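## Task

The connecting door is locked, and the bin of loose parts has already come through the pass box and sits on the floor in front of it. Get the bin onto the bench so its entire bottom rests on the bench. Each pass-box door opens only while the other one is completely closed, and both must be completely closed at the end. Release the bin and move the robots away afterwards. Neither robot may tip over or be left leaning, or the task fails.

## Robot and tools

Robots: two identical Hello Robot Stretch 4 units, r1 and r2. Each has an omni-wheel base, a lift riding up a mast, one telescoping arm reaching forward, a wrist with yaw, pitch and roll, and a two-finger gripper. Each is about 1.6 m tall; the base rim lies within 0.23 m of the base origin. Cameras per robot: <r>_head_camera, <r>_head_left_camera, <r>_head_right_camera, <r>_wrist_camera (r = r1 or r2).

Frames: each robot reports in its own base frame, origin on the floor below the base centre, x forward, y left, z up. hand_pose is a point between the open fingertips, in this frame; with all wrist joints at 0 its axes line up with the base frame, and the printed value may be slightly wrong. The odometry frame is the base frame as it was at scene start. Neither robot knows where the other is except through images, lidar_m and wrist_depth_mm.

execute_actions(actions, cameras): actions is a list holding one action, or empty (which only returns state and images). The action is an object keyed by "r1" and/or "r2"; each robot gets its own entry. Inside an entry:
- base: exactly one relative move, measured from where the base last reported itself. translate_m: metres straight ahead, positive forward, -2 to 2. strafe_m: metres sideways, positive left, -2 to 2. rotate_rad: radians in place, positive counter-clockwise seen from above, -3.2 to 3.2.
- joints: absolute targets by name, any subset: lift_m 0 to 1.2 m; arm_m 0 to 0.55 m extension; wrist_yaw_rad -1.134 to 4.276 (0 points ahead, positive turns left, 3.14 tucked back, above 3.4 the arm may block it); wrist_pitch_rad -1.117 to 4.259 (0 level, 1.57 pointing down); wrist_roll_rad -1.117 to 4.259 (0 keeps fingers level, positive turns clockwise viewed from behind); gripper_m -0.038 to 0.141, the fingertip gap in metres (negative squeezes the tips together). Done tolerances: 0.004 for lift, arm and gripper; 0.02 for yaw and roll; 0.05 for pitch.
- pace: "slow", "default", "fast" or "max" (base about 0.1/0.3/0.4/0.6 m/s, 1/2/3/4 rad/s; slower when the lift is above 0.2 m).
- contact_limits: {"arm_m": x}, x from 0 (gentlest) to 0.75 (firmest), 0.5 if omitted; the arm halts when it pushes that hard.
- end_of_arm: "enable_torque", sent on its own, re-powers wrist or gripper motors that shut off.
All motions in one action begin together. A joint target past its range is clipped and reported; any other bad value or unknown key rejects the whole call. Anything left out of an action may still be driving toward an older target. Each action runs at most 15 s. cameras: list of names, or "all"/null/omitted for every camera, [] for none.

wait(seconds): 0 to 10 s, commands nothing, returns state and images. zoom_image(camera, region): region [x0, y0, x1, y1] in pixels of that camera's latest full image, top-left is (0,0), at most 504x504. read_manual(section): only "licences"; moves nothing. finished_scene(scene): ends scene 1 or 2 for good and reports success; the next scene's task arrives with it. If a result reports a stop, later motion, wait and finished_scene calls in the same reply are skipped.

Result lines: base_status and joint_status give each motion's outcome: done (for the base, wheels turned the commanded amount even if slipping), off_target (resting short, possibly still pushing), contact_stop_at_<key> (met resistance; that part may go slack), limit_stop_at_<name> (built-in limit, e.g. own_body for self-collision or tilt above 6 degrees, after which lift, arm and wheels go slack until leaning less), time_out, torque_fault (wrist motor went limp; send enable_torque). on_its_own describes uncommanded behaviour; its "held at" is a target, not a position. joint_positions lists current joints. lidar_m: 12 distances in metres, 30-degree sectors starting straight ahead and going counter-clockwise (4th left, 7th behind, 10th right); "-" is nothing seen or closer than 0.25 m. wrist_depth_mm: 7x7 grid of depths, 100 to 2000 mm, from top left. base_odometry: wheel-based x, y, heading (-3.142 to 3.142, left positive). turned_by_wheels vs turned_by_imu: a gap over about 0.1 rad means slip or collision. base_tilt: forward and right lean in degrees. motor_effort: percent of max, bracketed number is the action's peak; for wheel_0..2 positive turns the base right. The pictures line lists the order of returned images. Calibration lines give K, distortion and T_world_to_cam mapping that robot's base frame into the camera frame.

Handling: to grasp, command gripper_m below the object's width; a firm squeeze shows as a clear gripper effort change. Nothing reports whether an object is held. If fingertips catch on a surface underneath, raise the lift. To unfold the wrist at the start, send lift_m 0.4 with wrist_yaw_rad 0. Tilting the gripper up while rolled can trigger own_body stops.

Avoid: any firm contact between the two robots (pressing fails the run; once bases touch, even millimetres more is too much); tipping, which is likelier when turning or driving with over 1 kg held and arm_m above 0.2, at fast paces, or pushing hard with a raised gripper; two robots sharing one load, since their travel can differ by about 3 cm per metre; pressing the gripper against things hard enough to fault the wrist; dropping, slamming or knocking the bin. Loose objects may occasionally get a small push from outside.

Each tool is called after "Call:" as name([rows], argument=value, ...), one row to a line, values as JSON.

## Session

Call:
execute_actions(actions=[])

Scene clock: 0.00 s.
r1.base_odometry: x=+0.000 y=+0.000 heading=+0.000 (m, m, rad; r1's odometry frame)
r1.turned_by_wheels: +0.000 (rad since the last result)
r1.turned_by_imu: +0.000 (rad since the last result)
r1.base_tilt: forward=+0.4 right=-0.4 (deg)
r1.lidar_m: 1.07 1.26 1.08 1.10 1.32 1.90 1.68 1.76 3.17 2.07 1.19 1.04
r1.base_status: not commanded
r1.joint_positions: lift_m=+0.212 arm_m=+0.000 wrist_yaw_rad=+3.213 wrist_pitch_rad=+0.000 wrist_roll_rad=-0.011 gripper_m=+0.057
r1.joint_status: not commanded
r1.motor_effort: lift_m=+18 arm_m=-1 wrist_yaw_rad=+0 wrist_pitch_rad=-8 wrist_roll_rad=-1 gripper_m=-2 wheel_0=+0 wheel_1=+0 wheel_2=+0 (%)
r1.hand_pose: x=-0.1233 y=+0.0666 z=+0.3898 quat_wxyz=(-0.036, +0.000, -0.006, +0.999) (m; r1's base frame)
r1.wrist_depth_mm: - 135 135 - - - - / - 106 134 - - - - / - 109 134 - - - - / - 120 141 - - - - / 139 - - - - - - / 216 1618 211 1576 199 1499 1430 / 218 991 991 153 960 946 991
r2.base_odometry: x=+0.000 y=+0.000 heading=+0.000 (m, m, rad; r2's odometry frame)
r2.turned_by_wheels: +0.000 (rad since the last result)
r2.turned_by_imu: +0.000 (rad since the last result)
r2.base_tilt: forward=+1.6 right=-0.3 (deg)
r2.lidar_m: 1.52 3.28 1.45 1.05 0.86 0.85 1.00 1.43 1.41 1.61 2.66 3.39
r2.base_status: not commanded
r2.joint_positions: lift_m=+0.134 arm_m=+0.000 wrist_yaw_rad=+3.214 wrist_pitch_rad=+0.014 wrist_roll_rad=-0.012 gripper_m=+0.057
r2.joint_status: not commanded
r2.motor_effort: lift_m=+18 arm_m=-1 wrist_yaw_rad=+1 wrist_pitch_rad=-6 wrist_roll_rad=+0 gripper_m=-3 wheel_0=+0 wheel_1=+0 wheel_2=+0 (%)
r2.hand_pose: x=-0.1230 y=+0.0663 z=+0.3082 quat_wxyz=(-0.036, -0.007, -0.006, +0.999) (m; r2's base frame)
r2.wrist_depth_mm: - 132 251 1229 1025 866 768 / - 109 132 1205 1025 854 759 / - 114 131 1205 1008 866 759 / - 131 163 1255 1042 866 768 / 207 1464 1576 1229 991 866 768 / 1182 1397 193 1182 190 854 759 / 798 809 878 142 842 768 750
pictures: r1_head_camera, r1_head_left_camera, r1_head_right_camera, r1_wrist_camera, r2_head_camera, r2_head_left_camera, r2_head_right_camera, r2_wrist_camera
camera_calibration (this result's frames):
r1_wrist_camera: T_world_to_cam=[[-0.0728069, 0.996924, -0.0290241, -0.0567614], [-0.00809565, -0.0296911, -0.999526, 0.454093], [-0.997313, -0.0725375, 0.0102325, 0.101212], [0, 0, 0, 1]] pos_world=[0.100484, 0.077411, 0.451195]
r2_wrist_camera: T_world_to_cam=[[-0.0384505, 0.99828, -0.0442529, -0.058628], [0.0113715, -0.0438456, -0.998974, 0.373848], [-0.999196, -0.0389143, -0.0096661, 0.107302], [0, 0, 0, 1]] pos_world=[0.10071, 0.0790943, 0.371907]
Images, in order (width x height): r1_head_camera 420x560, r1_head_left_camera 420x672, r1_head_right_camera 420x672, r1_wrist_camera 616x392, r2_head_camera 420x560, r2_head_left_camera 420x672, r2_head_right_camera 420x672, r2_wrist_camera 616x392.

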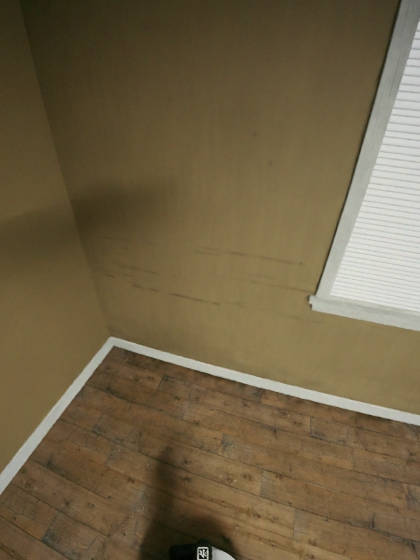

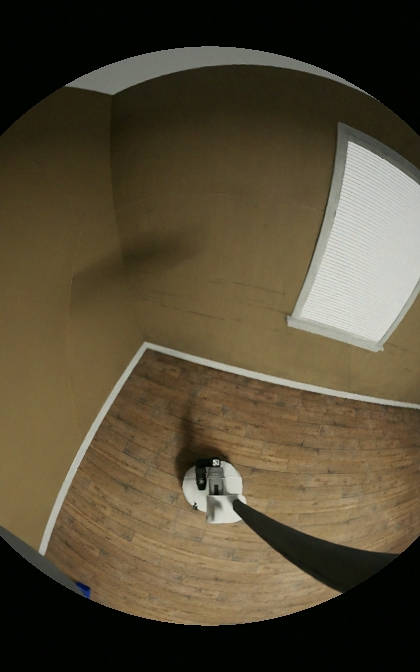

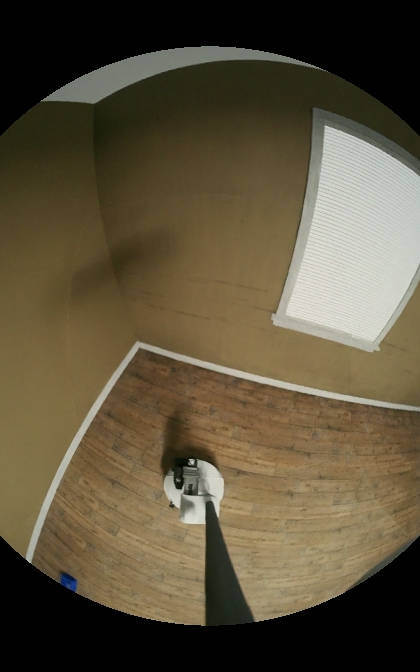

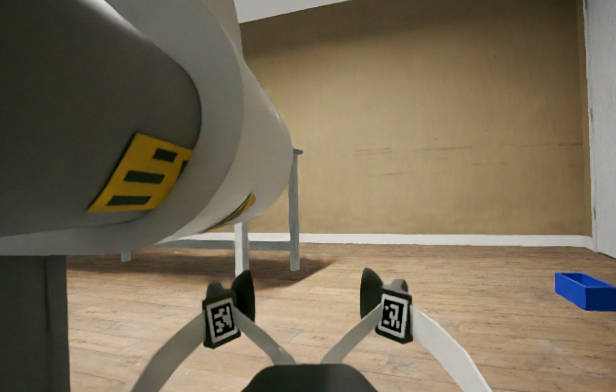

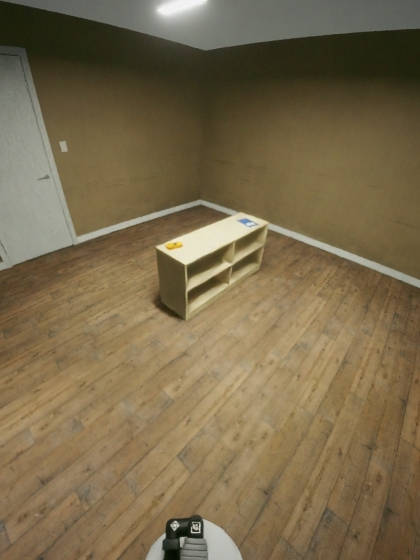

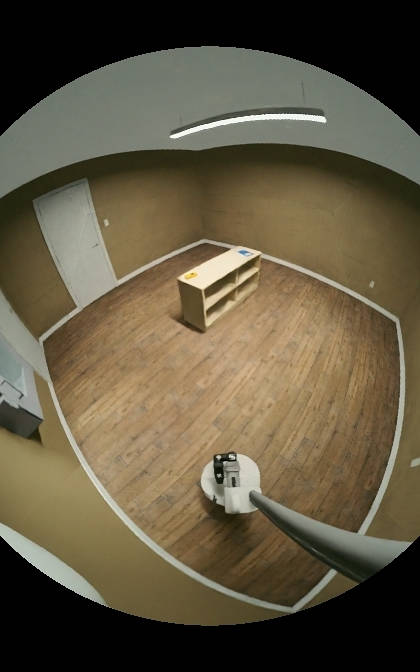

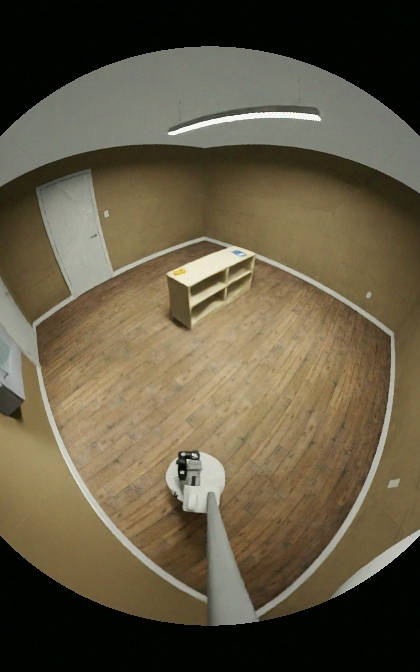

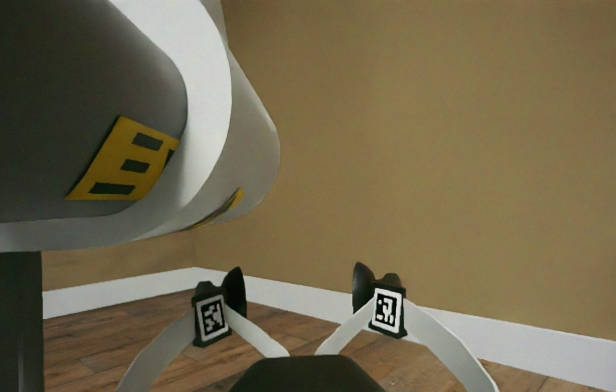

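Call:
execute_actions([
  {"r1": {"base": {"rotate_rad": 2.45}, "joints": {"lift_m": 0.4, "wrist_yaw_rad": 0}}, "r2": {"base": {"rotate_rad": 1.8}}},
])

Scene clock: 3.43 s.
r1.base_odometry: x=+0.000 y=+0.000 heading=+2.450 (m, m, rad; r1's odometry frame)
r1.turned_by_wheels: +2.450 (rad since the last result)
r1.turned_by_imu: +2.513 (rad since the last result)
r1.base_tilt: forward=+0.4 right=-0.4 (deg)
r1.lidar_m: 1.63 2.08 1.68 2.49 2.80 1.34 1.06 1.06 1.16 1.10 1.07 1.20
r1.base_status: done
r1.joint_positions: lift_m=+0.400 arm_m=+0.000 wrist_yaw_rad=+0.000 wrist_pitch_rad=+0.000 wrist_roll_rad=-0.011 gripper_m=+0.057
r1.joint_status: all done
r1.motor_effort: lift_m=+20(26) arm_m=+0(0) wrist_yaw_rad=-1(5) wrist_pitch_rad=-9(6) wrist_roll_rad=-1(1) gripper_m=+0(2) wheel_0=+0(8) wheel_1=+1(7) wheel_2=+1(8) (%)
r1.hand_pose: x=+0.4593 y=-0.0873 z=+0.5780 quat_wxyz=(+1.000, -0.006, +0.000, +0.000) (m; r1's base frame)
r1.wrist_depth_mm: - - - - 1430 1160 946 / - - - 1983 1397 1160 931 / - - - 1863 1397 1182 946 / - - - - 1537 1182 946 / - - - - 1661 1182 946 / - - 211 - 198 1182 931 / 1499 1397 1366 153 1336 1098 960
r2.base_odometry: x=+0.000 y=+0.000 heading=+1.799 (m, m, rad; r2's odometry frame)
r2.turned_by_wheels: +1.799 (rad since the last result)
r2.turned_by_imu: +1.823 (rad since the last result)
r2.base_tilt: forward=+1.5 right=-0.6 (deg)
r2.lidar_m: 0.93 0.84 0.87 1.15 1.42 1.46 1.86 3.38 1.84 1.52 3.25 1.15
r2.base_status: done
r2.joint_positions: lift_m=+0.134 arm_m=+0.000 wrist_yaw_rad=+3.214 wrist_pitch_rad=+0.014 wrist_roll_rad=-0.012 gripper_m=+0.057
r2.joint_status: not commanded
r2.motor_effort: lift_m=+18(18) arm_m=-1(1) wrist_yaw_rad=-1(1) wrist_pitch_rad=-6(6) wrist_roll_rad=+1(0) gripper_m=-3(3) wheel_0=-4(9) wheel_1=-3(8) wheel_2=-3(11) (%)
r2.hand_pose: x=-0.1230 y=+0.0663 z=+0.3082 quat_wxyz=(-0.036, -0.007, -0.006, +0.999) (m; r2's base frame)
r2.wrist_depth_mm: - 132 251 - 1921 1537 1255 / - 109 132 - 1921 1537 1255 / - 114 131 - 1921 1537 1281 / - 131 163 - 1921 1537 1255 / 207 - - - 1863 1537 1308 / 1160 1430 193 1336 190 1255 1205 / 798 798 891 142 854 759 831
pictures: r1_head_camera, r1_head_left_camera, r1_head_right_camera, r1_wrist_camera, r2_head_camera, r2_head_left_camera, r2_head_right_camera, r2_wrist_camera
camera_calibration (this result's frames):
r1_wrist_camera: T_world_to_cam=[[0.00208888, -0.999577, -0.0290238, -0.0640858], [0.0101582, 0.0290436, -0.999527, 0.639068], [0.999946, 0.00179306, 0.0102146, -0.241678], [0, 0, 0, 1]] pos_world=[0.235307, -0.0821861, 0.639374]
r2_wrist_camera: T_world_to_cam=[[-0.0384503, 0.99828, -0.0442536, -0.0586276], [0.0113716, -0.0438463, -0.998974, 0.373848], [-0.999196, -0.0389141, -0.00966612, 0.107308], [0, 0, 0, 1]] pos_world=[0.100716, 0.0790944, 0.371907]
Images, in order (width x height): r1_head_camera 420x560, r1_head_left_camera 420x672, r1_head_right_camera 420x672, r1_wrist_camera 616x392, r2_head_camera 420x560, r2_head_left_camera 420x672, r2_head_right_camera 420x672, r2_wrist_camera 616x392.

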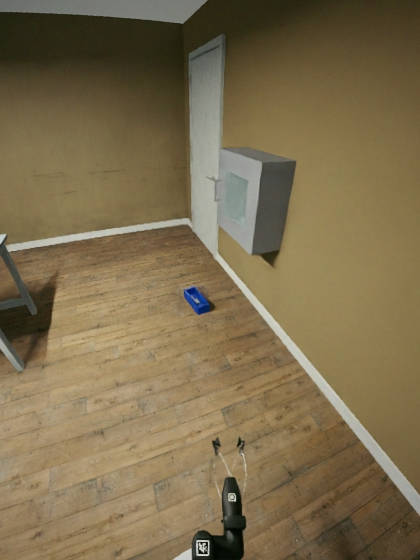

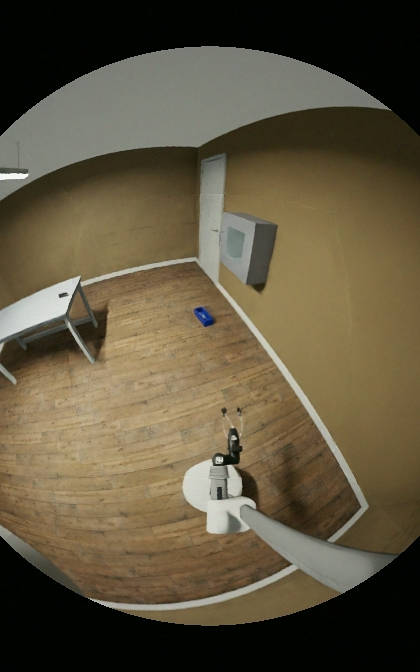

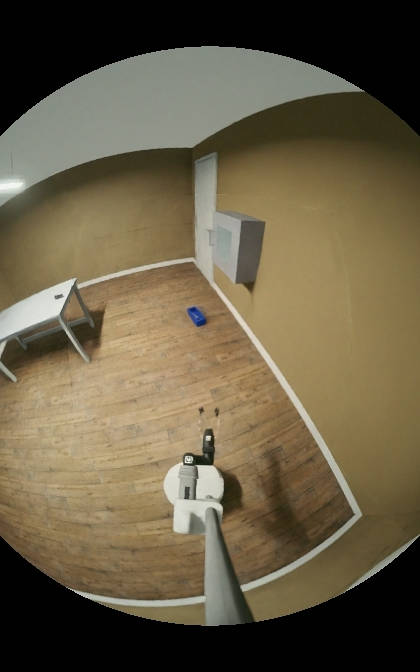

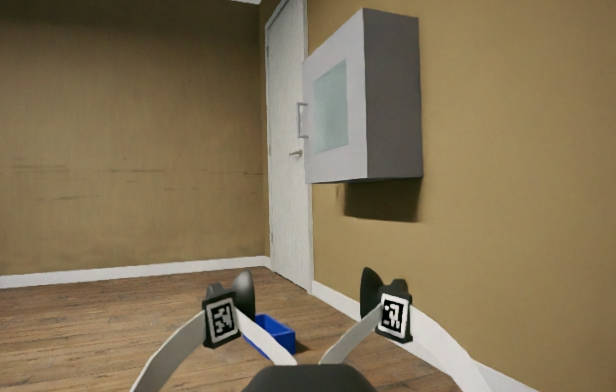

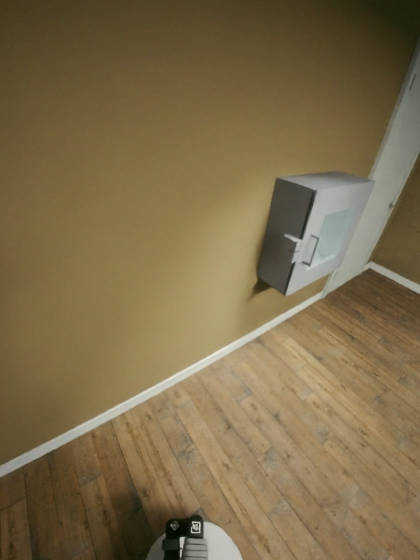

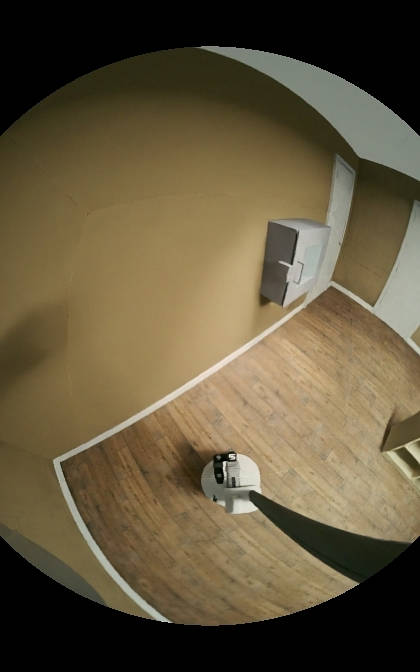

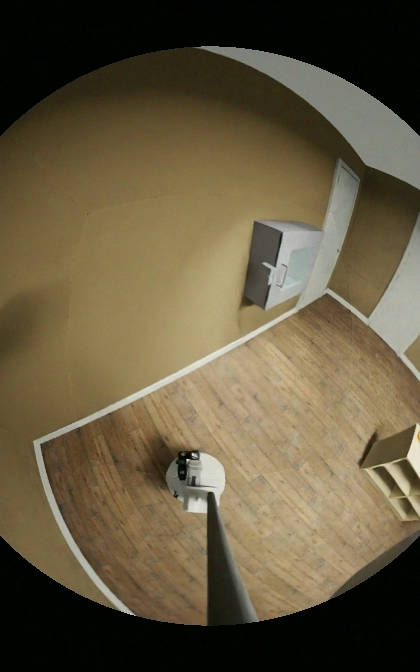

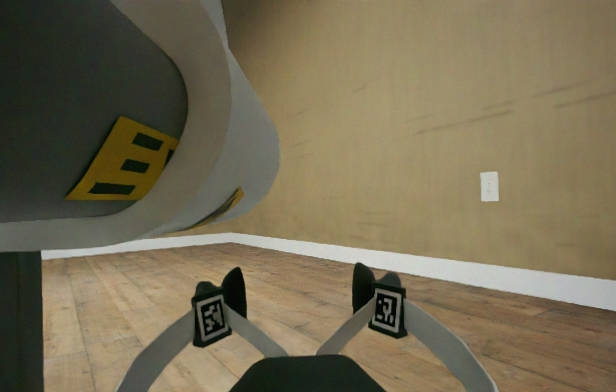

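Call:
execute_actions([
  {"r1": {"base": {"translate_m": 1.4}, "joints": {"wrist_pitch_rad": 1.571, "wrist_yaw_rad": 0.61, "gripper_m": 0.141, "lift_m": 0.45}, "pace": "fast"}},
], cameras=["r1_head_camera", "r1_wrist_camera"])

Scene clock: 10.90 s.
r1.base_odometry: x=-1.079 y=+0.893 heading=+2.450 (m, m, rad; r1's odometry frame)
r1.turned_by_wheels: +0.000 (rad since the last result)
r1.turned_by_imu: -0.003 (rad since the last result)
r1.base_tilt: forward=+0.4 right=-0.4 (deg)
r1.lidar_m: 0.58 0.40 2.57 1.33 1.57 3.03 2.40 1.50 0.72 0.58 0.34 0.37
r1.base_status: done
r1.joint_positions: lift_m=+0.450 arm_m=+0.000 wrist_yaw_rad=+0.610 wrist_pitch_rad=+1.571 wrist_roll_rad=-0.011 gripper_m=+0.141
r1.joint_status: all done
r1.motor_effort: lift_m=+21(25) arm_m=+0(1) wrist_yaw_rad=+0(4) wrist_pitch_rad=-2(3) wrist_roll_rad=-1(0) gripper_m=+0(2) wheel_0=+0(7) wheel_1=+0(10) wheel_2=+0(13) (%)
r1.hand_pose: x=+0.2208 y=-0.0717 z=+0.3396 quat_wxyz=(+0.673, -0.216, +0.673, +0.216) (m; r1's base frame)
r1.wrist_depth_mm: 564 564 564 554 564 564 564 / 564 564 559 549 564 564 564 / 559 559 564 564 559 559 564 / 564 564 569 564 564 564 569 / 349 349 353 564 564 564 564 / 349 214 349 382 564 204 564 / 351 349 349 151 564 559 564
r2.base_odometry: x=+0.000 y=+0.000 heading=+1.799 (m, m, rad; r2's odometry frame)
r2.turned_by_wheels: +0.000 (rad since the last result)
r2.turned_by_imu: +0.001 (rad since the last result)
r2.base_tilt: forward=+1.4 right=-0.5 (deg)
r2.lidar_m: 0.95 0.84 0.87 1.13 1.41 1.47 1.93 3.40 1.84 1.54 3.26 1.16
r2.base_status: not commanded
r2.joint_positions: lift_m=+0.134 arm_m=+0.000 wrist_yaw_rad=+3.214 wrist_pitch_rad=+0.014 wrist_roll_rad=-0.012 gripper_m=+0.057
r2.joint_status: not commanded
r2.motor_effort: lift_m=+18(18) arm_m=-1(0) wrist_yaw_rad=+1(0) wrist_pitch_rad=-6(6) wrist_roll_rad=+0(0) gripper_m=-3(4) wheel_0=-4(4) wheel_1=-3(3) wheel_2=-3(3) (%)
r2.hand_pose: x=-0.1230 y=+0.0663 z=+0.3082 quat_wxyz=(-0.036, -0.007, -0.006, +0.999) (m; r2's base frame)
r2.wrist_depth_mm: - 132 251 - 1921 1537 1255 / - 108 132 - 1921 1537 1255 / - 114 131 - 1921 1537 1281 / - 131 164 - 1921 1499 1255 / 207 - - - 1863 1537 1281 / 1160 1397 194 1308 190 1229 1229 / 798 798 866 142 831 759 820
pictures: r1_head_camera, r1_wrist_camera
camera_calibration (this result's frames):
r1_wrist_camera: T_world_to_cam=[[0.548632, -0.836062, -0.00160299, -0.173166], [-0.836026, -0.548588, -0.0105786, 0.212372], [0.00796495, 0.00714388, -0.999943, 0.561598], [0, 0, 0, 1]] pos_world=[0.26808, -0.0322852, 0.563535]
Images, in order (width x height): r1_head_camera 420x560, r1_wrist_camera 616x392.

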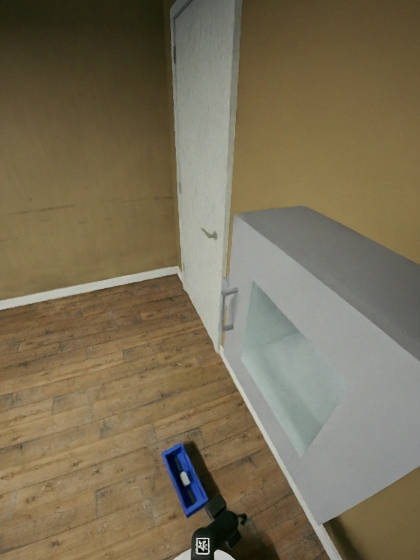

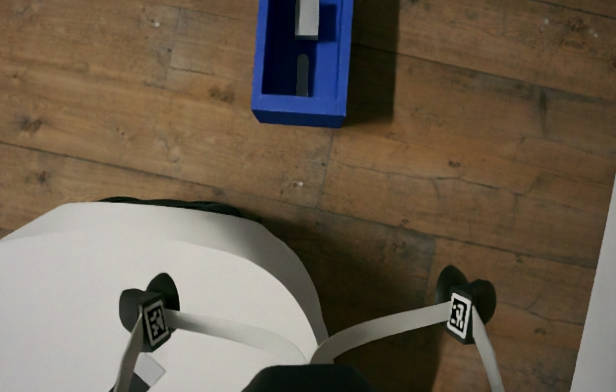

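Call:
execute_actions([
  {"r1": {"base": {"strafe_m": 0.165}, "joints": {"arm_m": 0.25, "lift_m": 0.32}}},
], cameras=["r1_head_camera", "r1_wrist_camera"])

Scene clock: 13.57 s.
r1.base_odometry: x=-1.184 y=+0.766 heading=+2.450 (m, m, rad; r1's odometry frame)
r1.turned_by_wheels: +0.000 (rad since the last result)
r1.turned_by_imu: +0.000 (rad since the last result)
r1.base_tilt: forward=+0.4 right=-0.4 (deg)
r1.lidar_m: 0.40 2.27 2.47 1.19 1.20 3.11 2.47 1.88 0.93 0.73 0.47 0.55
r1.base_status: done
r1.joint_positions: lift_m=+0.320 arm_m=+0.249 wrist_yaw_rad=+0.610 wrist_pitch_rad=+1.571 wrist_roll_rad=-0.011 gripper_m=+0.141
r1.joint_status: all done
r1.motor_effort: lift_m=+16(20) arm_m=+5(5) wrist_yaw_rad=-1(1) wrist_pitch_rad=-2(0) wrist_roll_rad=-1(1) gripper_m=+1(0) wheel_0=+1(8) wheel_1=-1(10) wheel_2=-1(0) (%)
r1.hand_pose: x=+0.4700 y=-0.0717 z=+0.2100 quat_wxyz=(+0.673, -0.216, +0.673, +0.216) (m; r1's base frame)
r1.wrist_depth_mm: 433 433 436 436 433 436 433 / 433 433 433 362 433 430 430 / 433 433 433 424 433 433 430 / 433 433 433 421 433 430 433 / 433 433 433 421 433 433 433 / 433 214 418 424 433 204 433 / 430 433 433 151 433 433 433
r2.base_odometry: x=+0.000 y=+0.000 heading=+1.799 (m, m, rad; r2's odometry frame)
r2.turned_by_wheels: +0.000 (rad since the last result)
r2.turned_by_imu: +0.000 (rad since the last result)
r2.base_tilt: forward=+1.7 right=-0.3 (deg)
r2.lidar_m: 0.93 0.85 0.88 1.11 1.43 1.45 1.90 3.40 1.83 1.52 3.26 1.14
r2.base_status: not commanded
r2.joint_positions: lift_m=+0.134 arm_m=+0.000 wrist_yaw_rad=+3.214 wrist_pitch_rad=+0.014 wrist_roll_rad=-0.012 gripper_m=+0.057
r2.joint_status: not commanded
r2.motor_effort: lift_m=+18(18) arm_m=-1(1) wrist_yaw_rad=+0(0) wrist_pitch_rad=-6(6) wrist_roll_rad=+0(0) gripper_m=-4(3) wheel_0=-4(4) wheel_1=-3(3) wheel_2=-3(3) (%)
r2.hand_pose: x=-0.1230 y=+0.0663 z=+0.3082 quat_wxyz=(-0.036, -0.007, -0.006, +0.999) (m; r2's base frame)
r2.wrist_depth_mm: - 132 251 - 1921 1537 1255 / - 109 132 - 1921 1499 1281 / - 114 131 - 1921 1499 1281 / - 131 163 - 1921 1537 1255 / 207 - - - 1808 1537 1281 / 1182 1397 194 1308 190 1255 1229 / 798 798 878 142 854 759 831
pictures: r1_head_camera, r1_wrist_camera
camera_calibration (this result's frames):
r1_wrist_camera: T_world_to_cam=[[0.548919, -0.835874, -0.00159912, -0.310243], [-0.835838, -0.548876, -0.0104453, 0.419235], [0.00785326, 0.00707026, -0.999944, 0.430072], [0, 0, 0, 1]] pos_world=[0.517334, -0.0322568, 0.433931]
Images, in order (width x height): r1_head_camera 420x560, r1_wrist_camera 616x392.

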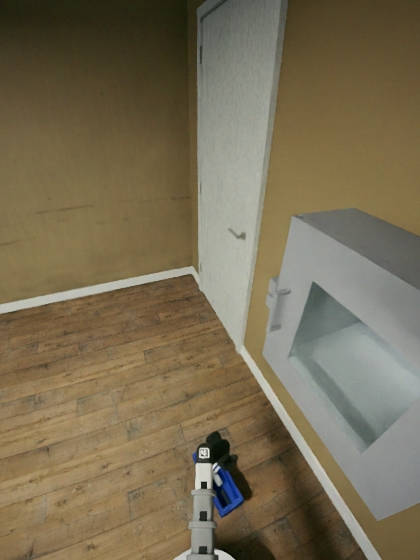

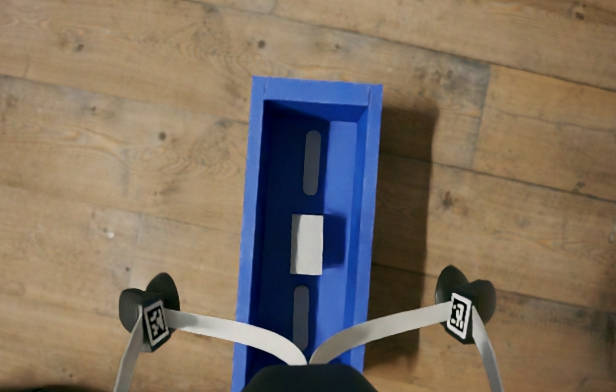

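Call:
execute_actions([
  {"r1": {"joints": {"lift_m": 0.187}}},
], cameras=["r1_head_camera", "r1_wrist_camera"])

Scene clock: 15.57 s.
r1.base_odometry: x=-1.184 y=+0.766 heading=+2.450 (m, m, rad; r1's odometry frame)
r1.turned_by_wheels: +0.000 (rad since the last result)
r1.turned_by_imu: +0.000 (rad since the last result)
r1.base_tilt: forward=+0.4 right=-0.4 (deg)
r1.lidar_m: 1.32 2.27 2.49 1.17 1.20 3.12 2.47 1.89 0.90 0.72 0.47 0.52
r1.base_status: not commanded
r1.joint_positions: lift_m=+0.187 arm_m=+0.249 wrist_yaw_rad=+0.610 wrist_pitch_rad=+1.571 wrist_roll_rad=-0.011 gripper_m=+0.141
r1.joint_status: all done
r1.motor_effort: lift_m=+16(16) arm_m=+5(5) wrist_yaw_rad=+0(1) wrist_pitch_rad=-2(3) wrist_roll_rad=-1(1) gripper_m=+1(1) wheel_0=+1(1) wheel_1=-1(1) wheel_2=-1(1) (%)
r1.hand_pose: x=+0.4700 y=-0.0717 z=+0.0769 quat_wxyz=(+0.673, -0.216, +0.673, +0.216) (m; r1's base frame)
r1.wrist_depth_mm: 300 301 212 211 211 301 301 / 300 301 290 285 236 300 300 / 300 301 290 290 268 300 301 / 301 301 279 291 291 300 301 / 301 301 290 290 282 301 300 / 301 214 255 291 228 204 301 / 301 300 231 151 290 300 300
r2.base_odometry: x=+0.000 y=+0.000 heading=+1.799 (m, m, rad; r2's odometry frame)
r2.turned_by_wheels: +0.000 (rad since the last result)
r2.turned_by_imu: +0.000 (rad since the last result)
r2.base_tilt: forward=+1.5 right=-0.2 (deg)
r2.lidar_m: 0.93 0.84 0.87 1.14 1.43 1.46 1.91 3.39 1.88 1.52 3.27 1.15
r2.base_status: not commanded
r2.joint_positions: lift_m=+0.134 arm_m=+0.000 wrist_yaw_rad=+3.214 wrist_pitch_rad=+0.014 wrist_roll_rad=-0.012 gripper_m=+0.057
r2.joint_status: not commanded
r2.motor_effort: lift_m=+18(18) arm_m=-1(1) wrist_yaw_rad=-1(1) wrist_pitch_rad=-6(6) wrist_roll_rad=+1(1) gripper_m=-3(5) wheel_0=-4(4) wheel_1=-3(3) wheel_2=-3(3) (%)
r2.hand_pose: x=-0.1230 y=+0.0663 z=+0.3082 quat_wxyz=(-0.036, -0.007, -0.006, +0.999) (m; r2's base frame)
r2.wrist_depth_mm: - 132 251 - 1863 1537 1281 / - 109 132 - 1921 1499 1281 / - 114 131 - 1921 1537 1308 / - 131 164 - 1921 1499 1281 / 207 - - - 1921 1537 1255 / 1182 1430 194 1308 190 1255 1229 / 798 788 878 142 831 759 820
pictures: r1_head_camera, r1_wrist_camera
camera_calibration (this result's frames):
r1_wrist_camera: T_world_to_cam=[[0.54892, -0.835874, -0.00159912, -0.310457], [-0.835838, -0.548876, -0.0104455, 0.417847], [0.00785336, 0.00707033, -0.999944, 0.297062], [0, 0, 0, 1]] pos_world=[0.517336, -0.0322568, 0.300914]
Images, in order (width x height): r1_head_camera 420x560, r1_wrist_camera 616x392.

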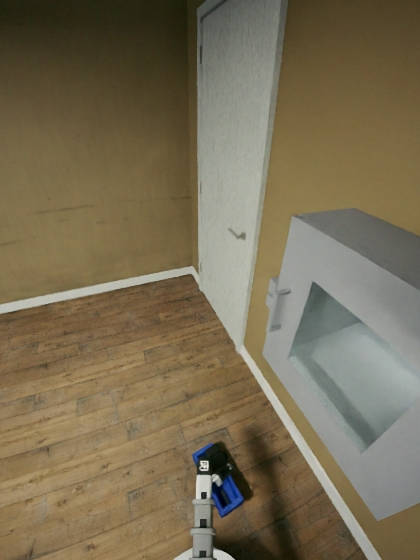

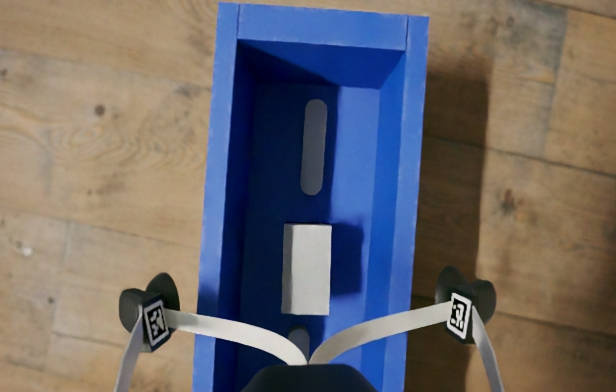

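The fingers straddle the bin. Close the gripper.

Call:
execute_actions([
  {"r1": {"joints": {"gripper_m": 0.06}}},
], cameras=["r1_wrist_camera"])

Scene clock: 17.60 s.
r1.base_odometry: x=-1.184 y=+0.766 heading=+2.450 (m, m, rad; r1's odometry frame)
r1.turned_by_wheels: +0.000 (rad since the last result)
r1.turned_by_imu: +0.000 (rad since the last result)
r1.base_tilt: forward=+0.4 right=-0.4 (deg)
r1.lidar_m: 0.59 2.26 2.48 1.17 1.20 3.12 2.47 1.89 0.91 0.73 0.47 0.38
r1.base_status: not commanded
r1.joint_positions: lift_m=+0.187 arm_m=+0.249 wrist_yaw_rad=+0.610 wrist_pitch_rad=+1.571 wrist_roll_rad=-0.011 gripper_m=+0.061
r1.joint_status: all done
r1.motor_effort: lift_m=+18(18) arm_m=+5(5) wrist_yaw_rad=-1(0) wrist_pitch_rad=-2(2) wrist_roll_rad=-1(1) gripper_m=-22(21) wheel_0=+1(0) wheel_1=-1(1) wheel_2=-1(1) (%)
r1.hand_pose: x=+0.4700 y=-0.0717 z=+0.0768 quat_wxyz=(+0.673, -0.216, +0.673, +0.216) (m; r1's base frame)
r1.wrist_depth_mm: 300 298 209 197 196 298 298 / 298 298 244 276 233 298 298 / 300 300 256 276 268 297 298 / 298 300 270 274 258 298 298 / 300 300 273 242 247 298 300 / 298 300 208 272 205 187 298 / 300 300 193 264 200 300 298
r2.base_odometry: x=+0.000 y=+0.000 heading=+1.799 (m, m, rad; r2's odometry frame)
r2.turned_by_wheels: +0.000 (rad since the last result)
r2.turned_by_imu: +0.000 (rad since the last result)
r2.base_tilt: forward=+1.5 right=-0.3 (deg)
r2.lidar_m: 0.93 0.84 0.87 1.16 1.42 1.48 1.90 3.42 1.85 1.52 3.27 1.16
r2.base_status: not commanded
r2.joint_positions: lift_m=+0.134 arm_m=+0.000 wrist_yaw_rad=+3.214 wrist_pitch_rad=+0.014 wrist_roll_rad=-0.012 gripper_m=+0.057
r2.joint_status: not commanded
r2.motor_effort: lift_m=+18(18) arm_m=-1(1) wrist_yaw_rad=+0(1) wrist_pitch_rad=-6(6) wrist_roll_rad=+1(1) gripper_m=-3(4) wheel_0=-4(4) wheel_1=-3(3) wheel_2=-3(3) (%)
r2.hand_pose: x=-0.1230 y=+0.0663 z=+0.3082 quat_wxyz=(-0.036, -0.007, -0.006, +0.999) (m; r2's base frame)
r2.wrist_depth_mm: - 132 251 - 1921 1537 1281 / - 109 132 - 1863 1537 1281 / - 114 131 - 1863 1537 1281 / - 131 163 - 1921 1537 1281 / 206 - - - 1863 1537 1281 / 1160 1430 194 1308 190 1229 1229 / 798 798 878 142 842 759 831
pictures: r1_wrist_camera
camera_calibration (this result's frames):
r1_wrist_camera: T_world_to_cam=[[0.54892, -0.835874, -0.00159507, -0.310461], [-0.835839, -0.548877, -0.0103058, 0.417798], [0.00773886, 0.00699028, -0.999946, 0.296959], [0, 0, 0, 1]] pos_world=[0.517332, -0.032262, 0.300754]
Images, in order (width x height): r1_wrist_camera 616x392.

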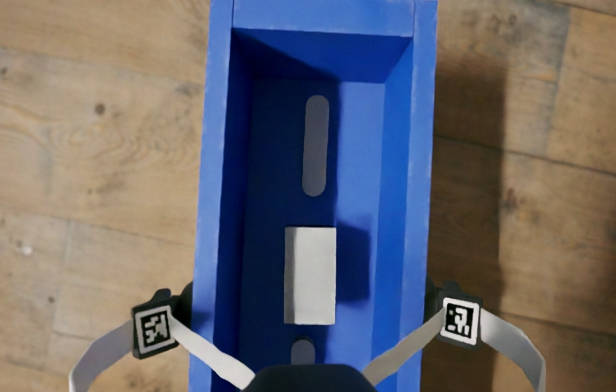

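Call:
execute_actions([
  {"r1": {"joints": {"lift_m": 1.02, "arm_m": 0.05}}},
], cameras=["r1_head_camera", "r1_head_left_camera", "r1_wrist_camera"])

Scene clock: 22.03 s.
r1.base_odometry: x=-1.184 y=+0.766 heading=+2.450 (m, m, rad; r1's odometry frame)
r1.turned_by_wheels: +0.000 (rad since the last result)
r1.turned_by_imu: +0.001 (rad since the last result)
r1.base_tilt: forward=+0.5 right=-0.4 (deg)
r1.lidar_m: 0.26 2.26 2.49 1.19 1.19 3.09 2.47 1.89 0.93 0.71 0.48 0.25
r1.base_status: not commanded
r1.joint_positions: lift_m=+1.020 arm_m=+0.051 wrist_yaw_rad=+0.610 wrist_pitch_rad=+1.571 wrist_roll_rad=-0.011 gripper_m=+0.061
r1.joint_status: all done
r1.motor_effort: lift_m=+24(21) arm_m=-4(11) wrist_yaw_rad=+0(26) wrist_pitch_rad=-1(34) wrist_roll_rad=-1(15) gripper_m=-21(23) wheel_0=+0(1) wheel_1=+0(1) wheel_2=-1(1) (%)
r1.hand_pose: x=+0.2718 y=-0.0716 z=+0.9093 quat_wxyz=(+0.673, -0.216, +0.673, +0.216) (m; r1's base frame)
r1.wrist_depth_mm: 1118 1138 162 223 184 1138 1042 / 1118 1118 207 236 232 1138 976 / 1118 1138 216 247 227 1118 931 / 1118 1118 225 258 220 1138 878 / 1138 1118 235 270 216 1118 854 / 1118 917 207 281 206 186 820 / 1118 1118 213 257 224 1042 759
r2.base_odometry: x=+0.000 y=+0.000 heading=+1.799 (m, m, rad; r2's odometry frame)
r2.turned_by_wheels: +0.000 (rad since the last result)
r2.turned_by_imu: +0.000 (rad since the last result)
r2.base_tilt: forward=+1.6 right=-0.4 (deg)
r2.lidar_m: 0.92 0.84 0.87 1.12 1.43 1.44 1.89 3.40 1.85 1.54 3.26 1.18
r2.base_status: not commanded
r2.joint_positions: lift_m=+0.134 arm_m=+0.000 wrist_yaw_rad=+3.214 wrist_pitch_rad=+0.014 wrist_roll_rad=-0.012 gripper_m=+0.057
r2.joint_status: not commanded
r2.motor_effort: lift_m=+18(18) arm_m=-1(1) wrist_yaw_rad=+0(1) wrist_pitch_rad=-6(6) wrist_roll_rad=+1(1) gripper_m=-3(4) wheel_0=-4(4) wheel_1=-3(3) wheel_2=-3(3) (%)
r2.hand_pose: x=-0.1230 y=+0.0663 z=+0.3082 quat_wxyz=(-0.036, -0.007, -0.006, +0.999) (m; r2's base frame)
r2.wrist_depth_mm: - 132 252 - 1921 1537 1255 / - 109 132 - 1863 1499 1255 / - 114 131 - 1921 1499 1281 / - 131 164 - 1863 1537 1281 / 207 - - - 1863 1537 1281 / 1205 1397 194 1336 190 1255 1205 / 798 798 878 142 854 768 820
pictures: r1_head_camera, r1_head_left_camera, r1_wrist_camera
camera_calibration (this result's frames):
r1_wrist_camera: T_world_to_cam=[[0.548924, -0.835871, -0.00161066, -0.200271], [-0.835833, -0.548877, -0.0108439, 0.261274], [0.00818005, 0.00729872, -0.99994, 1.13087], [0, 0, 0, 1]] pos_world=[0.319065, -0.0322472, 1.13331]
Images, in order (width x height): r1_head_camera 420x560, r1_head_left_camera 420x672, r1_wrist_camera 616x392.

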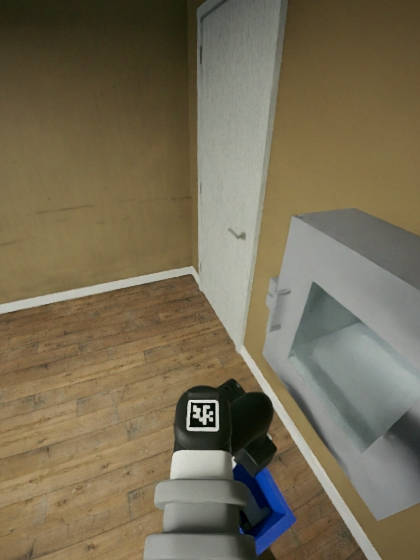

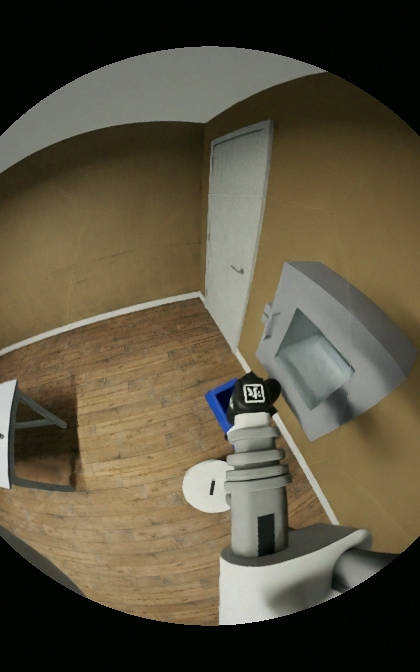

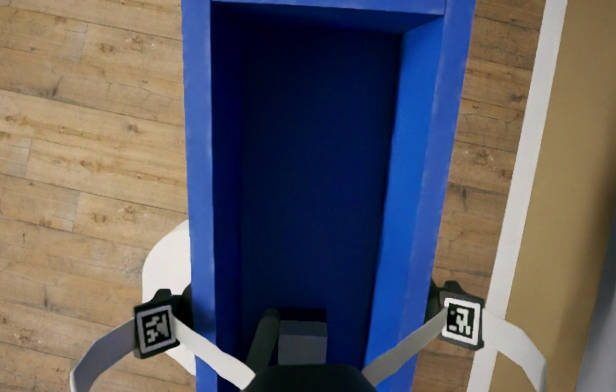

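Call:
execute_actions([
  {"r1": {"base": {"rotate_rad": 1.75}}},
], cameras=["r1_head_camera", "r1_head_left_camera", "r1_wrist_camera"])

Scene clock: 24.83 s.
r1.base_odometry: x=-1.184 y=+0.765 heading=-2.084 (m, m, rad; r1's odometry frame)
r1.turned_by_wheels: +1.750 (rad since the last result)
r1.turned_by_imu: +1.795 (rad since the last result)
r1.base_tilt: forward=+0.4 right=-0.4 (deg)
r1.lidar_m: 0.27 3.56 2.73 2.44 1.34 0.84 0.46 0.47 0.60 1.67 2.29 0.25
r1.base_status: done
r1.joint_positions: lift_m=+1.020 arm_m=+0.051 wrist_yaw_rad=+0.610 wrist_pitch_rad=+1.570 wrist_roll_rad=-0.011 gripper_m=+0.061
r1.joint_status: not commanded
r1.motor_effort: lift_m=+23(24) arm_m=-4(4) wrist_yaw_rad=+0(1) wrist_pitch_rad=+5(1) wrist_roll_rad=-1(1) gripper_m=-20(21) wheel_0=-1(2) wheel_1=-2(5) wheel_2=+0(6) (%)
r1.hand_pose: x=+0.2720 y=-0.0715 z=+0.9094 quat_wxyz=(+0.674, -0.216, +0.673, +0.216) (m; r1's base frame)
r1.wrist_depth_mm: 1138 1118 161 224 185 1118 1118 / 1118 1138 207 236 232 1118 1138 / 1138 1118 216 246 228 1118 1138 / 1118 1138 225 258 220 1118 1138 / 1118 1118 236 270 214 1138 1138 / 1118 931 206 281 206 186 1118 / 1138 1138 213 257 224 1138 1098
r2.base_odometry: x=+0.000 y=+0.000 heading=+1.799 (m, m, rad; r2's odometry frame)
r2.turned_by_wheels: +0.000 (rad since the last result)
r2.turned_by_imu: +0.000 (rad since the last result)
r2.base_tilt: forward=+1.5 right=-0.4 (deg)
r2.lidar_m: 0.95 0.86 0.87 1.17 1.41 1.45 1.91 3.40 1.86 1.51 3.27 1.14
r2.base_status: not commanded
r2.joint_positions: lift_m=+0.134 arm_m=+0.000 wrist_yaw_rad=+3.214 wrist_pitch_rad=+0.014 wrist_roll_rad=-0.012 gripper_m=+0.057
r2.joint_status: not commanded
r2.motor_effort: lift_m=+18(18) arm_m=-1(1) wrist_yaw_rad=+0(2) wrist_pitch_rad=-6(6) wrist_roll_rad=+1(1) gripper_m=-4(4) wheel_0=-4(4) wheel_1=-3(3) wheel_2=-3(3) (%)
r2.hand_pose: x=-0.1230 y=+0.0663 z=+0.3082 quat_wxyz=(-0.036, -0.007, -0.006, +0.999) (m; r2's base frame)
r2.wrist_depth_mm: - 132 251 - 1863 1499 1281 / - 109 131 - 1921 1537 1281 / - 114 131 - 1921 1537 1281 / - 131 163 - 1983 1537 1281 / 206 - - - 1863 1576 1281 / 1160 1430 193 1308 190 1229 1205 / 798 798 878 142 854 759 831
pictures: r1_head_camera, r1_head_left_camera, r1_wrist_camera
camera_calibration (this result's frames):
r1_wrist_camera: T_world_to_cam=[[0.548986, -0.83583, -0.0016254, -0.20027], [-0.835787, -0.548936, -0.0113535, 0.261879], [0.00859737, 0.00759141, -0.999934, 1.13082], [0, 0, 0, 1]] pos_world=[0.319099, -0.0322211, 1.13339]
Images, in order (width x height): r1_head_camera 420x560, r1_head_left_camera 420x672, r1_wrist_camera 616x392.

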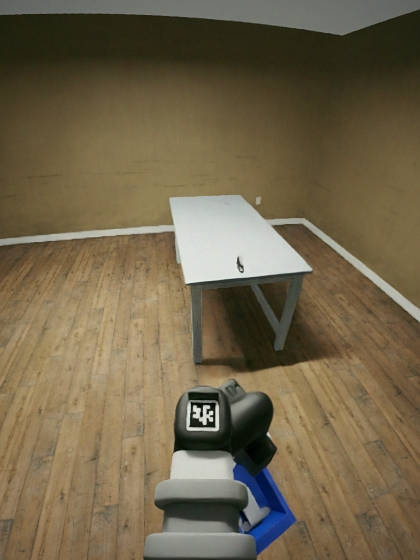

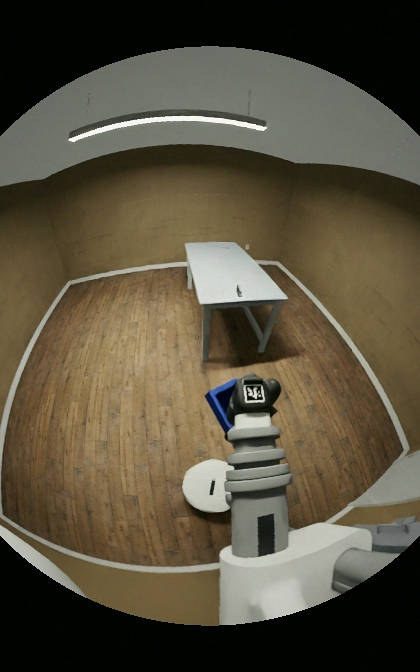

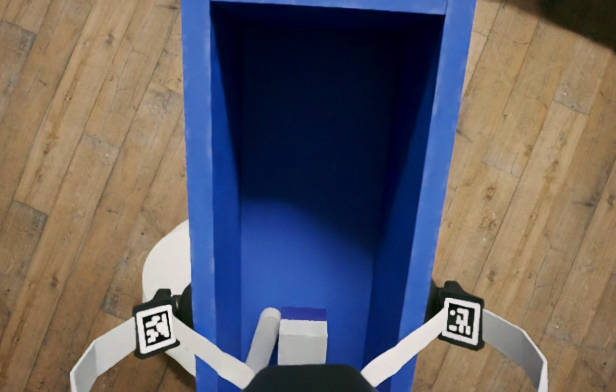

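Call:
execute_actions([
  {"r1": {"base": {"translate_m": 0.95}}},
], cameras=["r1_head_camera", "r1_wrist_camera"])

Scene clock: 30.97 s.
r1.base_odometry: x=-1.650 y=-0.062 heading=-2.083 (m, m, rad; r1's odometry frame)
r1.turned_by_wheels: +0.000 (rad since the last result)
r1.turned_by_imu: -0.002 (rad since the last result)
r1.base_tilt: forward=+0.4 right=-0.4 (deg)
r1.lidar_m: 0.25 0.25 2.98 2.60 2.61 1.88 1.41 1.42 1.98 2.08 0.43 0.25
r1.base_status: done
r1.joint_positions: lift_m=+1.020 arm_m=+0.051 wrist_yaw_rad=+0.610 wrist_pitch_rad=+1.570 wrist_roll_rad=-0.011 gripper_m=+0.061
r1.joint_status: not commanded
r1.motor_effort: lift_m=+23(23) arm_m=-4(4) wrist_yaw_rad=+0(0) wrist_pitch_rad=+0(1) wrist_roll_rad=-1(1) gripper_m=-22(21) wheel_0=+1(5) wheel_1=+1(3) wheel_2=+1(10) (%)
r1.hand_pose: x=+0.2719 y=-0.0716 z=+0.9094 quat_wxyz=(+0.673, -0.216, +0.673, +0.216) (m; r1's base frame)
r1.wrist_depth_mm: 1118 1138 162 224 184 370 370 / 1138 1138 207 236 232 370 373 / 1118 1138 216 247 228 370 373 / 1138 1138 225 258 220 364 370 / 1118 1138 234 270 214 362 370 / 1118 931 206 281 206 186 370 / 1118 1118 213 257 224 1118 370
r2.base_odometry: x=+0.000 y=+0.000 heading=+1.799 (m, m, rad; r2's odometry frame)
r2.turned_by_wheels: +0.000 (rad since the last result)
r2.turned_by_imu: +0.001 (rad since the last result)
r2.base_tilt: forward=+1.5 right=-0.4 (deg)
r2.lidar_m: 0.91 0.85 0.84 1.15 1.43 1.44 1.89 3.40 1.86 1.56 3.27 1.17
r2.base_status: not commanded
r2.joint_positions: lift_m=+0.134 arm_m=+0.000 wrist_yaw_rad=+3.214 wrist_pitch_rad=+0.014 wrist_roll_rad=-0.012 gripper_m=+0.057
r2.joint_status: not commanded
r2.motor_effort: lift_m=+18(18) arm_m=-1(1) wrist_yaw_rad=-1(0) wrist_pitch_rad=-6(6) wrist_roll_rad=+1(1) gripper_m=-5(4) wheel_0=-4(4) wheel_1=-3(3) wheel_2=-3(3) (%)
r2.hand_pose: x=-0.1230 y=+0.0663 z=+0.3082 quat_wxyz=(-0.036, -0.007, -0.006, +0.999) (m; r2's base frame)
r2.wrist_depth_mm: - 132 251 - 1921 1537 1255 / - 109 132 - 1863 1537 1281 / - 114 132 - 1921 1537 1255 / - 131 164 - 1921 1537 1255 / 206 - - - 1863 1537 1281 / 1182 1397 194 1308 190 1255 1205 / 798 798 878 142 854 768 820
pictures: r1_head_camera, r1_wrist_camera
camera_calibration (this result's frames):
r1_wrist_camera: T_world_to_cam=[[0.54898, -0.835834, -0.00161684, -0.200279], [-0.835793, -0.548933, -0.0110577, 0.261526], [0.00835483, 0.00742179, -0.999938, 1.13089], [0, 0, 0, 1]] pos_world=[0.319082, -0.0322326, 1.13339]
Images, in order (width x height): r1_head_camera 420x560, r1_wrist_camera 616x392.

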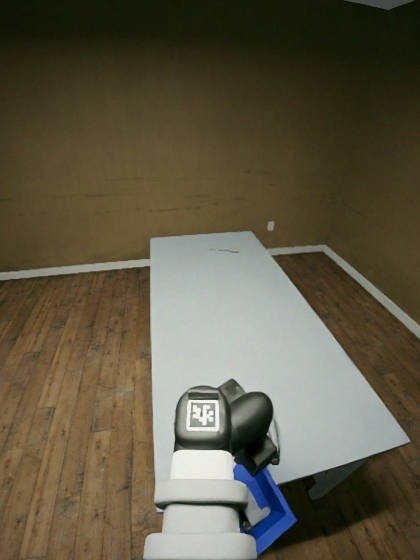

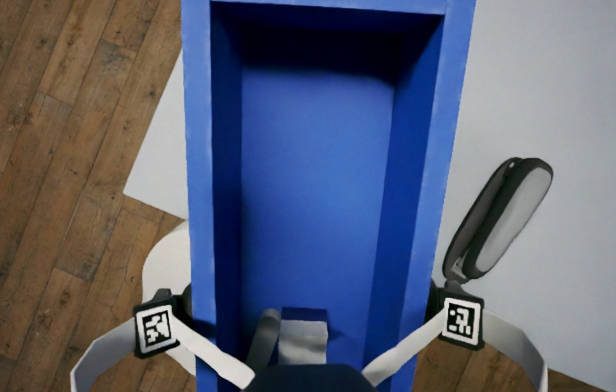

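Call:
execute_actions([
  {"r1": {"joints": {"arm_m": 0.42}}},
], cameras=["r1_head_camera", "r1_wrist_camera"])

Scene clock: 33.83 s.
r1.base_odometry: x=-1.650 y=-0.062 heading=-2.083 (m, m, rad; r1's odometry frame)
r1.turned_by_wheels: +0.000 (rad since the last result)
r1.turned_by_imu: +0.001 (rad since the last result)
r1.base_tilt: forward=+0.4 right=-0.4 (deg)
r1.lidar_m: 0.25 0.25 2.96 2.62 2.59 1.91 1.41 1.41 1.99 2.10 0.43 0.25
r1.base_status: not commanded
r1.joint_positions: lift_m=+1.020 arm_m=+0.419 wrist_yaw_rad=+0.610 wrist_pitch_rad=+1.570 wrist_roll_rad=-0.011 gripper_m=+0.061
r1.joint_status: all done
r1.motor_effort: lift_m=+23(23) arm_m=+5(4) wrist_yaw_rad=-1(1) wrist_pitch_rad=+3(3) wrist_roll_rad=-1(1) gripper_m=-22(21) wheel_0=+1(0) wheel_1=+1(1) wheel_2=+1(1) (%)
r1.hand_pose: x=+0.6403 y=-0.0715 z=+0.9094 quat_wxyz=(+0.674, -0.216, +0.673, +0.216) (m; r1's base frame)
r1.wrist_depth_mm: 1118 368 160 224 184 366 368 / 1118 368 206 237 232 370 368 / 1118 368 216 247 227 368 368 / 368 370 225 258 220 368 368 / 370 368 236 271 215 368 368 / 370 368 206 279 206 186 368 / 370 368 212 257 224 368 370
r2.base_odometry: x=+0.000 y=+0.000 heading=+1.799 (m, m, rad; r2's odometry frame)
r2.turned_by_wheels: +0.000 (rad since the last result)
r2.turned_by_imu: +0.000 (rad since the last result)
r2.base_tilt: forward=+1.5 right=-0.4 (deg)
r2.lidar_m: 0.93 0.82 0.87 1.15 1.44 1.46 1.88 3.40 1.85 1.54 3.26 1.16
r2.base_status: not commanded
r2.joint_positions: lift_m=+0.134 arm_m=+0.000 wrist_yaw_rad=+3.214 wrist_pitch_rad=+0.014 wrist_roll_rad=-0.012 gripper_m=+0.057
r2.joint_status: not commanded
r2.motor_effort: lift_m=+18(18) arm_m=-1(1) wrist_yaw_rad=+1(1) wrist_pitch_rad=-6(5) wrist_roll_rad=+1(0) gripper_m=-3(4) wheel_0=-4(4) wheel_1=-3(3) wheel_2=-3(3) (%)
r2.hand_pose: x=-0.1230 y=+0.0663 z=+0.3082 quat_wxyz=(-0.036, -0.007, -0.006, +0.999) (m; r2's base frame)
r2.wrist_depth_mm: - 132 252 - 1863 1537 1281 / - 108 132 - 1921 1537 1281 / - 114 131 - 1863 1537 1281 / - 131 163 - 1921 1537 1281 / 207 - - - 1808 1537 1281 / 1182 1366 194 1308 190 1255 1229 / 798 798 891 142 842 759 820
pictures: r1_head_camera, r1_wrist_camera
camera_calibration (this result's frames):
r1_wrist_camera: T_world_to_cam=[[0.54907, -0.835775, -0.00162477, -0.402509], [-0.835732, -0.54902, -0.0113317, 0.569637], [0.00857873, 0.00757978, -0.999934, 1.12768], [0, 0, 0, 1]] pos_world=[0.687395, -0.0322121, 1.1334]
Images, in order (width x height): r1_head_camera 420x560, r1_wrist_camera 616x392.

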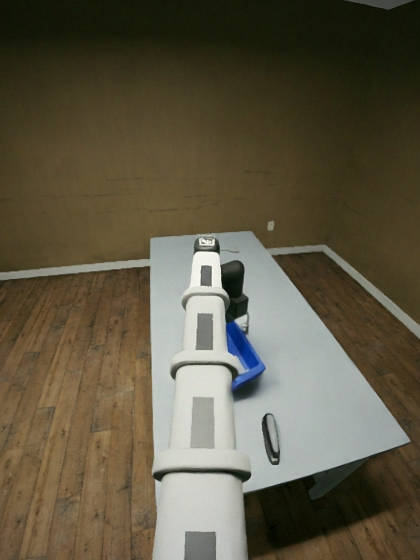

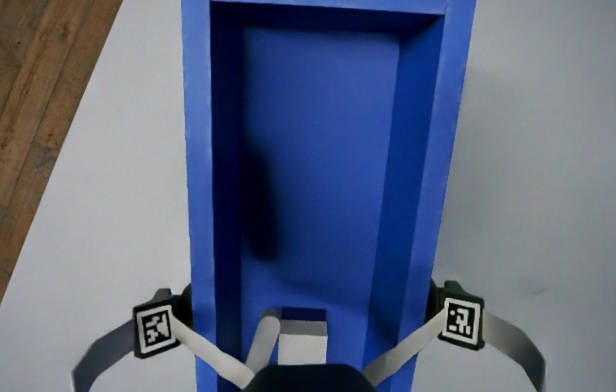

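Call:
execute_actions([
  {"r1": {"joints": {"lift_m": 0.965}, "pace": "slow"}},
], cameras=["r1_wrist_camera"])

Scene clock: 35.73 s.
r1.base_odometry: x=-1.650 y=-0.062 heading=-2.083 (m, m, rad; r1's odometry frame)
r1.turned_by_wheels: +0.000 (rad since the last result)
r1.turned_by_imu: +0.000 (rad since the last result)
r1.base_tilt: forward=+0.4 right=-0.4 (deg)
r1.lidar_m: 0.25 0.25 2.96 2.60 2.62 1.89 1.42 1.43 1.99 2.08 0.41 0.27
r1.base_status: not commanded
r1.joint_positions: lift_m=+0.965 arm_m=+0.419 wrist_yaw_rad=+0.610 wrist_pitch_rad=+1.570 wrist_roll_rad=-0.011 gripper_m=+0.061
r1.joint_status: all done
r1.motor_effort: lift_m=+17(23) arm_m=+5(5) wrist_yaw_rad=-1(1) wrist_pitch_rad=+2(3) wrist_roll_rad=+0(0) gripper_m=-21(22) wheel_0=+1(1) wheel_1=+1(1) wheel_2=+1(1) (%)
r1.hand_pose: x=+0.6402 y=-0.0716 z=+0.8548 quat_wxyz=(+0.673, -0.216, +0.673, +0.216) (m; r1's base frame)
r1.wrist_depth_mm: 1078 315 173 207 185 315 315 / 315 315 204 241 238 315 314 / 315 314 213 251 229 315 314 / 315 315 222 260 223 314 312 / 315 315 232 271 218 314 314 / 315 315 205 278 207 185 315 / 315 314 213 254 226 315 314
r2.base_odometry: x=+0.000 y=+0.000 heading=+1.799 (m, m, rad; r2's odometry frame)
r2.turned_by_wheels: +0.000 (rad since the last result)
r2.turned_by_imu: +0.000 (rad since the last result)
r2.base_tilt: forward=+1.5 right=-0.3 (deg)
r2.lidar_m: 0.90 0.84 0.88 1.14 1.40 1.47 1.88 3.41 1.85 1.53 3.23 1.16
r2.base_status: not commanded
r2.joint_positions: lift_m=+0.134 arm_m=+0.000 wrist_yaw_rad=+3.214 wrist_pitch_rad=+0.014 wrist_roll_rad=-0.012 gripper_m=+0.057
r2.joint_status: not commanded
r2.motor_effort: lift_m=+18(18) arm_m=-1(1) wrist_yaw_rad=+1(1) wrist_pitch_rad=-6(6) wrist_roll_rad=+0(0) gripper_m=-3(3) wheel_0=-4(4) wheel_1=-3(3) wheel_2=-3(3) (%)
r2.hand_pose: x=-0.1230 y=+0.0663 z=+0.3082 quat_wxyz=(-0.036, -0.007, -0.006, +0.999) (m; r2's base frame)
r2.wrist_depth_mm: - 132 251 - 1921 1537 1281 / - 108 132 - 1863 1499 1281 / - 114 131 - 1863 1537 1281 / - 131 164 - 1921 1499 1281 / 208 - - - 1863 1537 1281 / 1160 1397 194 1308 190 1255 1229 / 798 798 891 142 854 759 831
pictures: r1_wrist_camera
camera_calibration (this result's frames):
r1_wrist_camera: T_world_to_cam=[[0.549069, -0.835775, -0.00161637, -0.402609], [-0.835735, -0.549022, -0.0110411, 0.568692], [0.00834046, 0.00741318, -0.999938, 1.07329], [0, 0, 0, 1]] pos_world=[0.687385, -0.0322229, 1.07885]
Images, in order (width x height): r1_wrist_camera 616x392.

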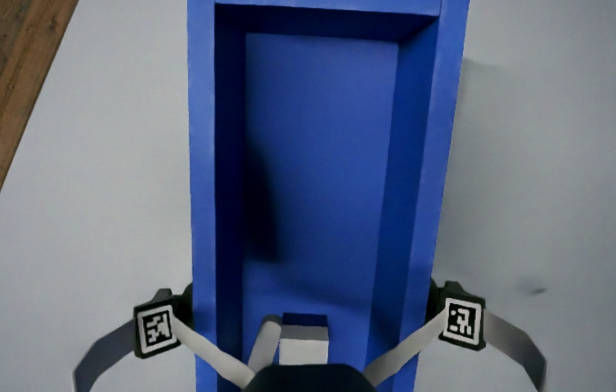

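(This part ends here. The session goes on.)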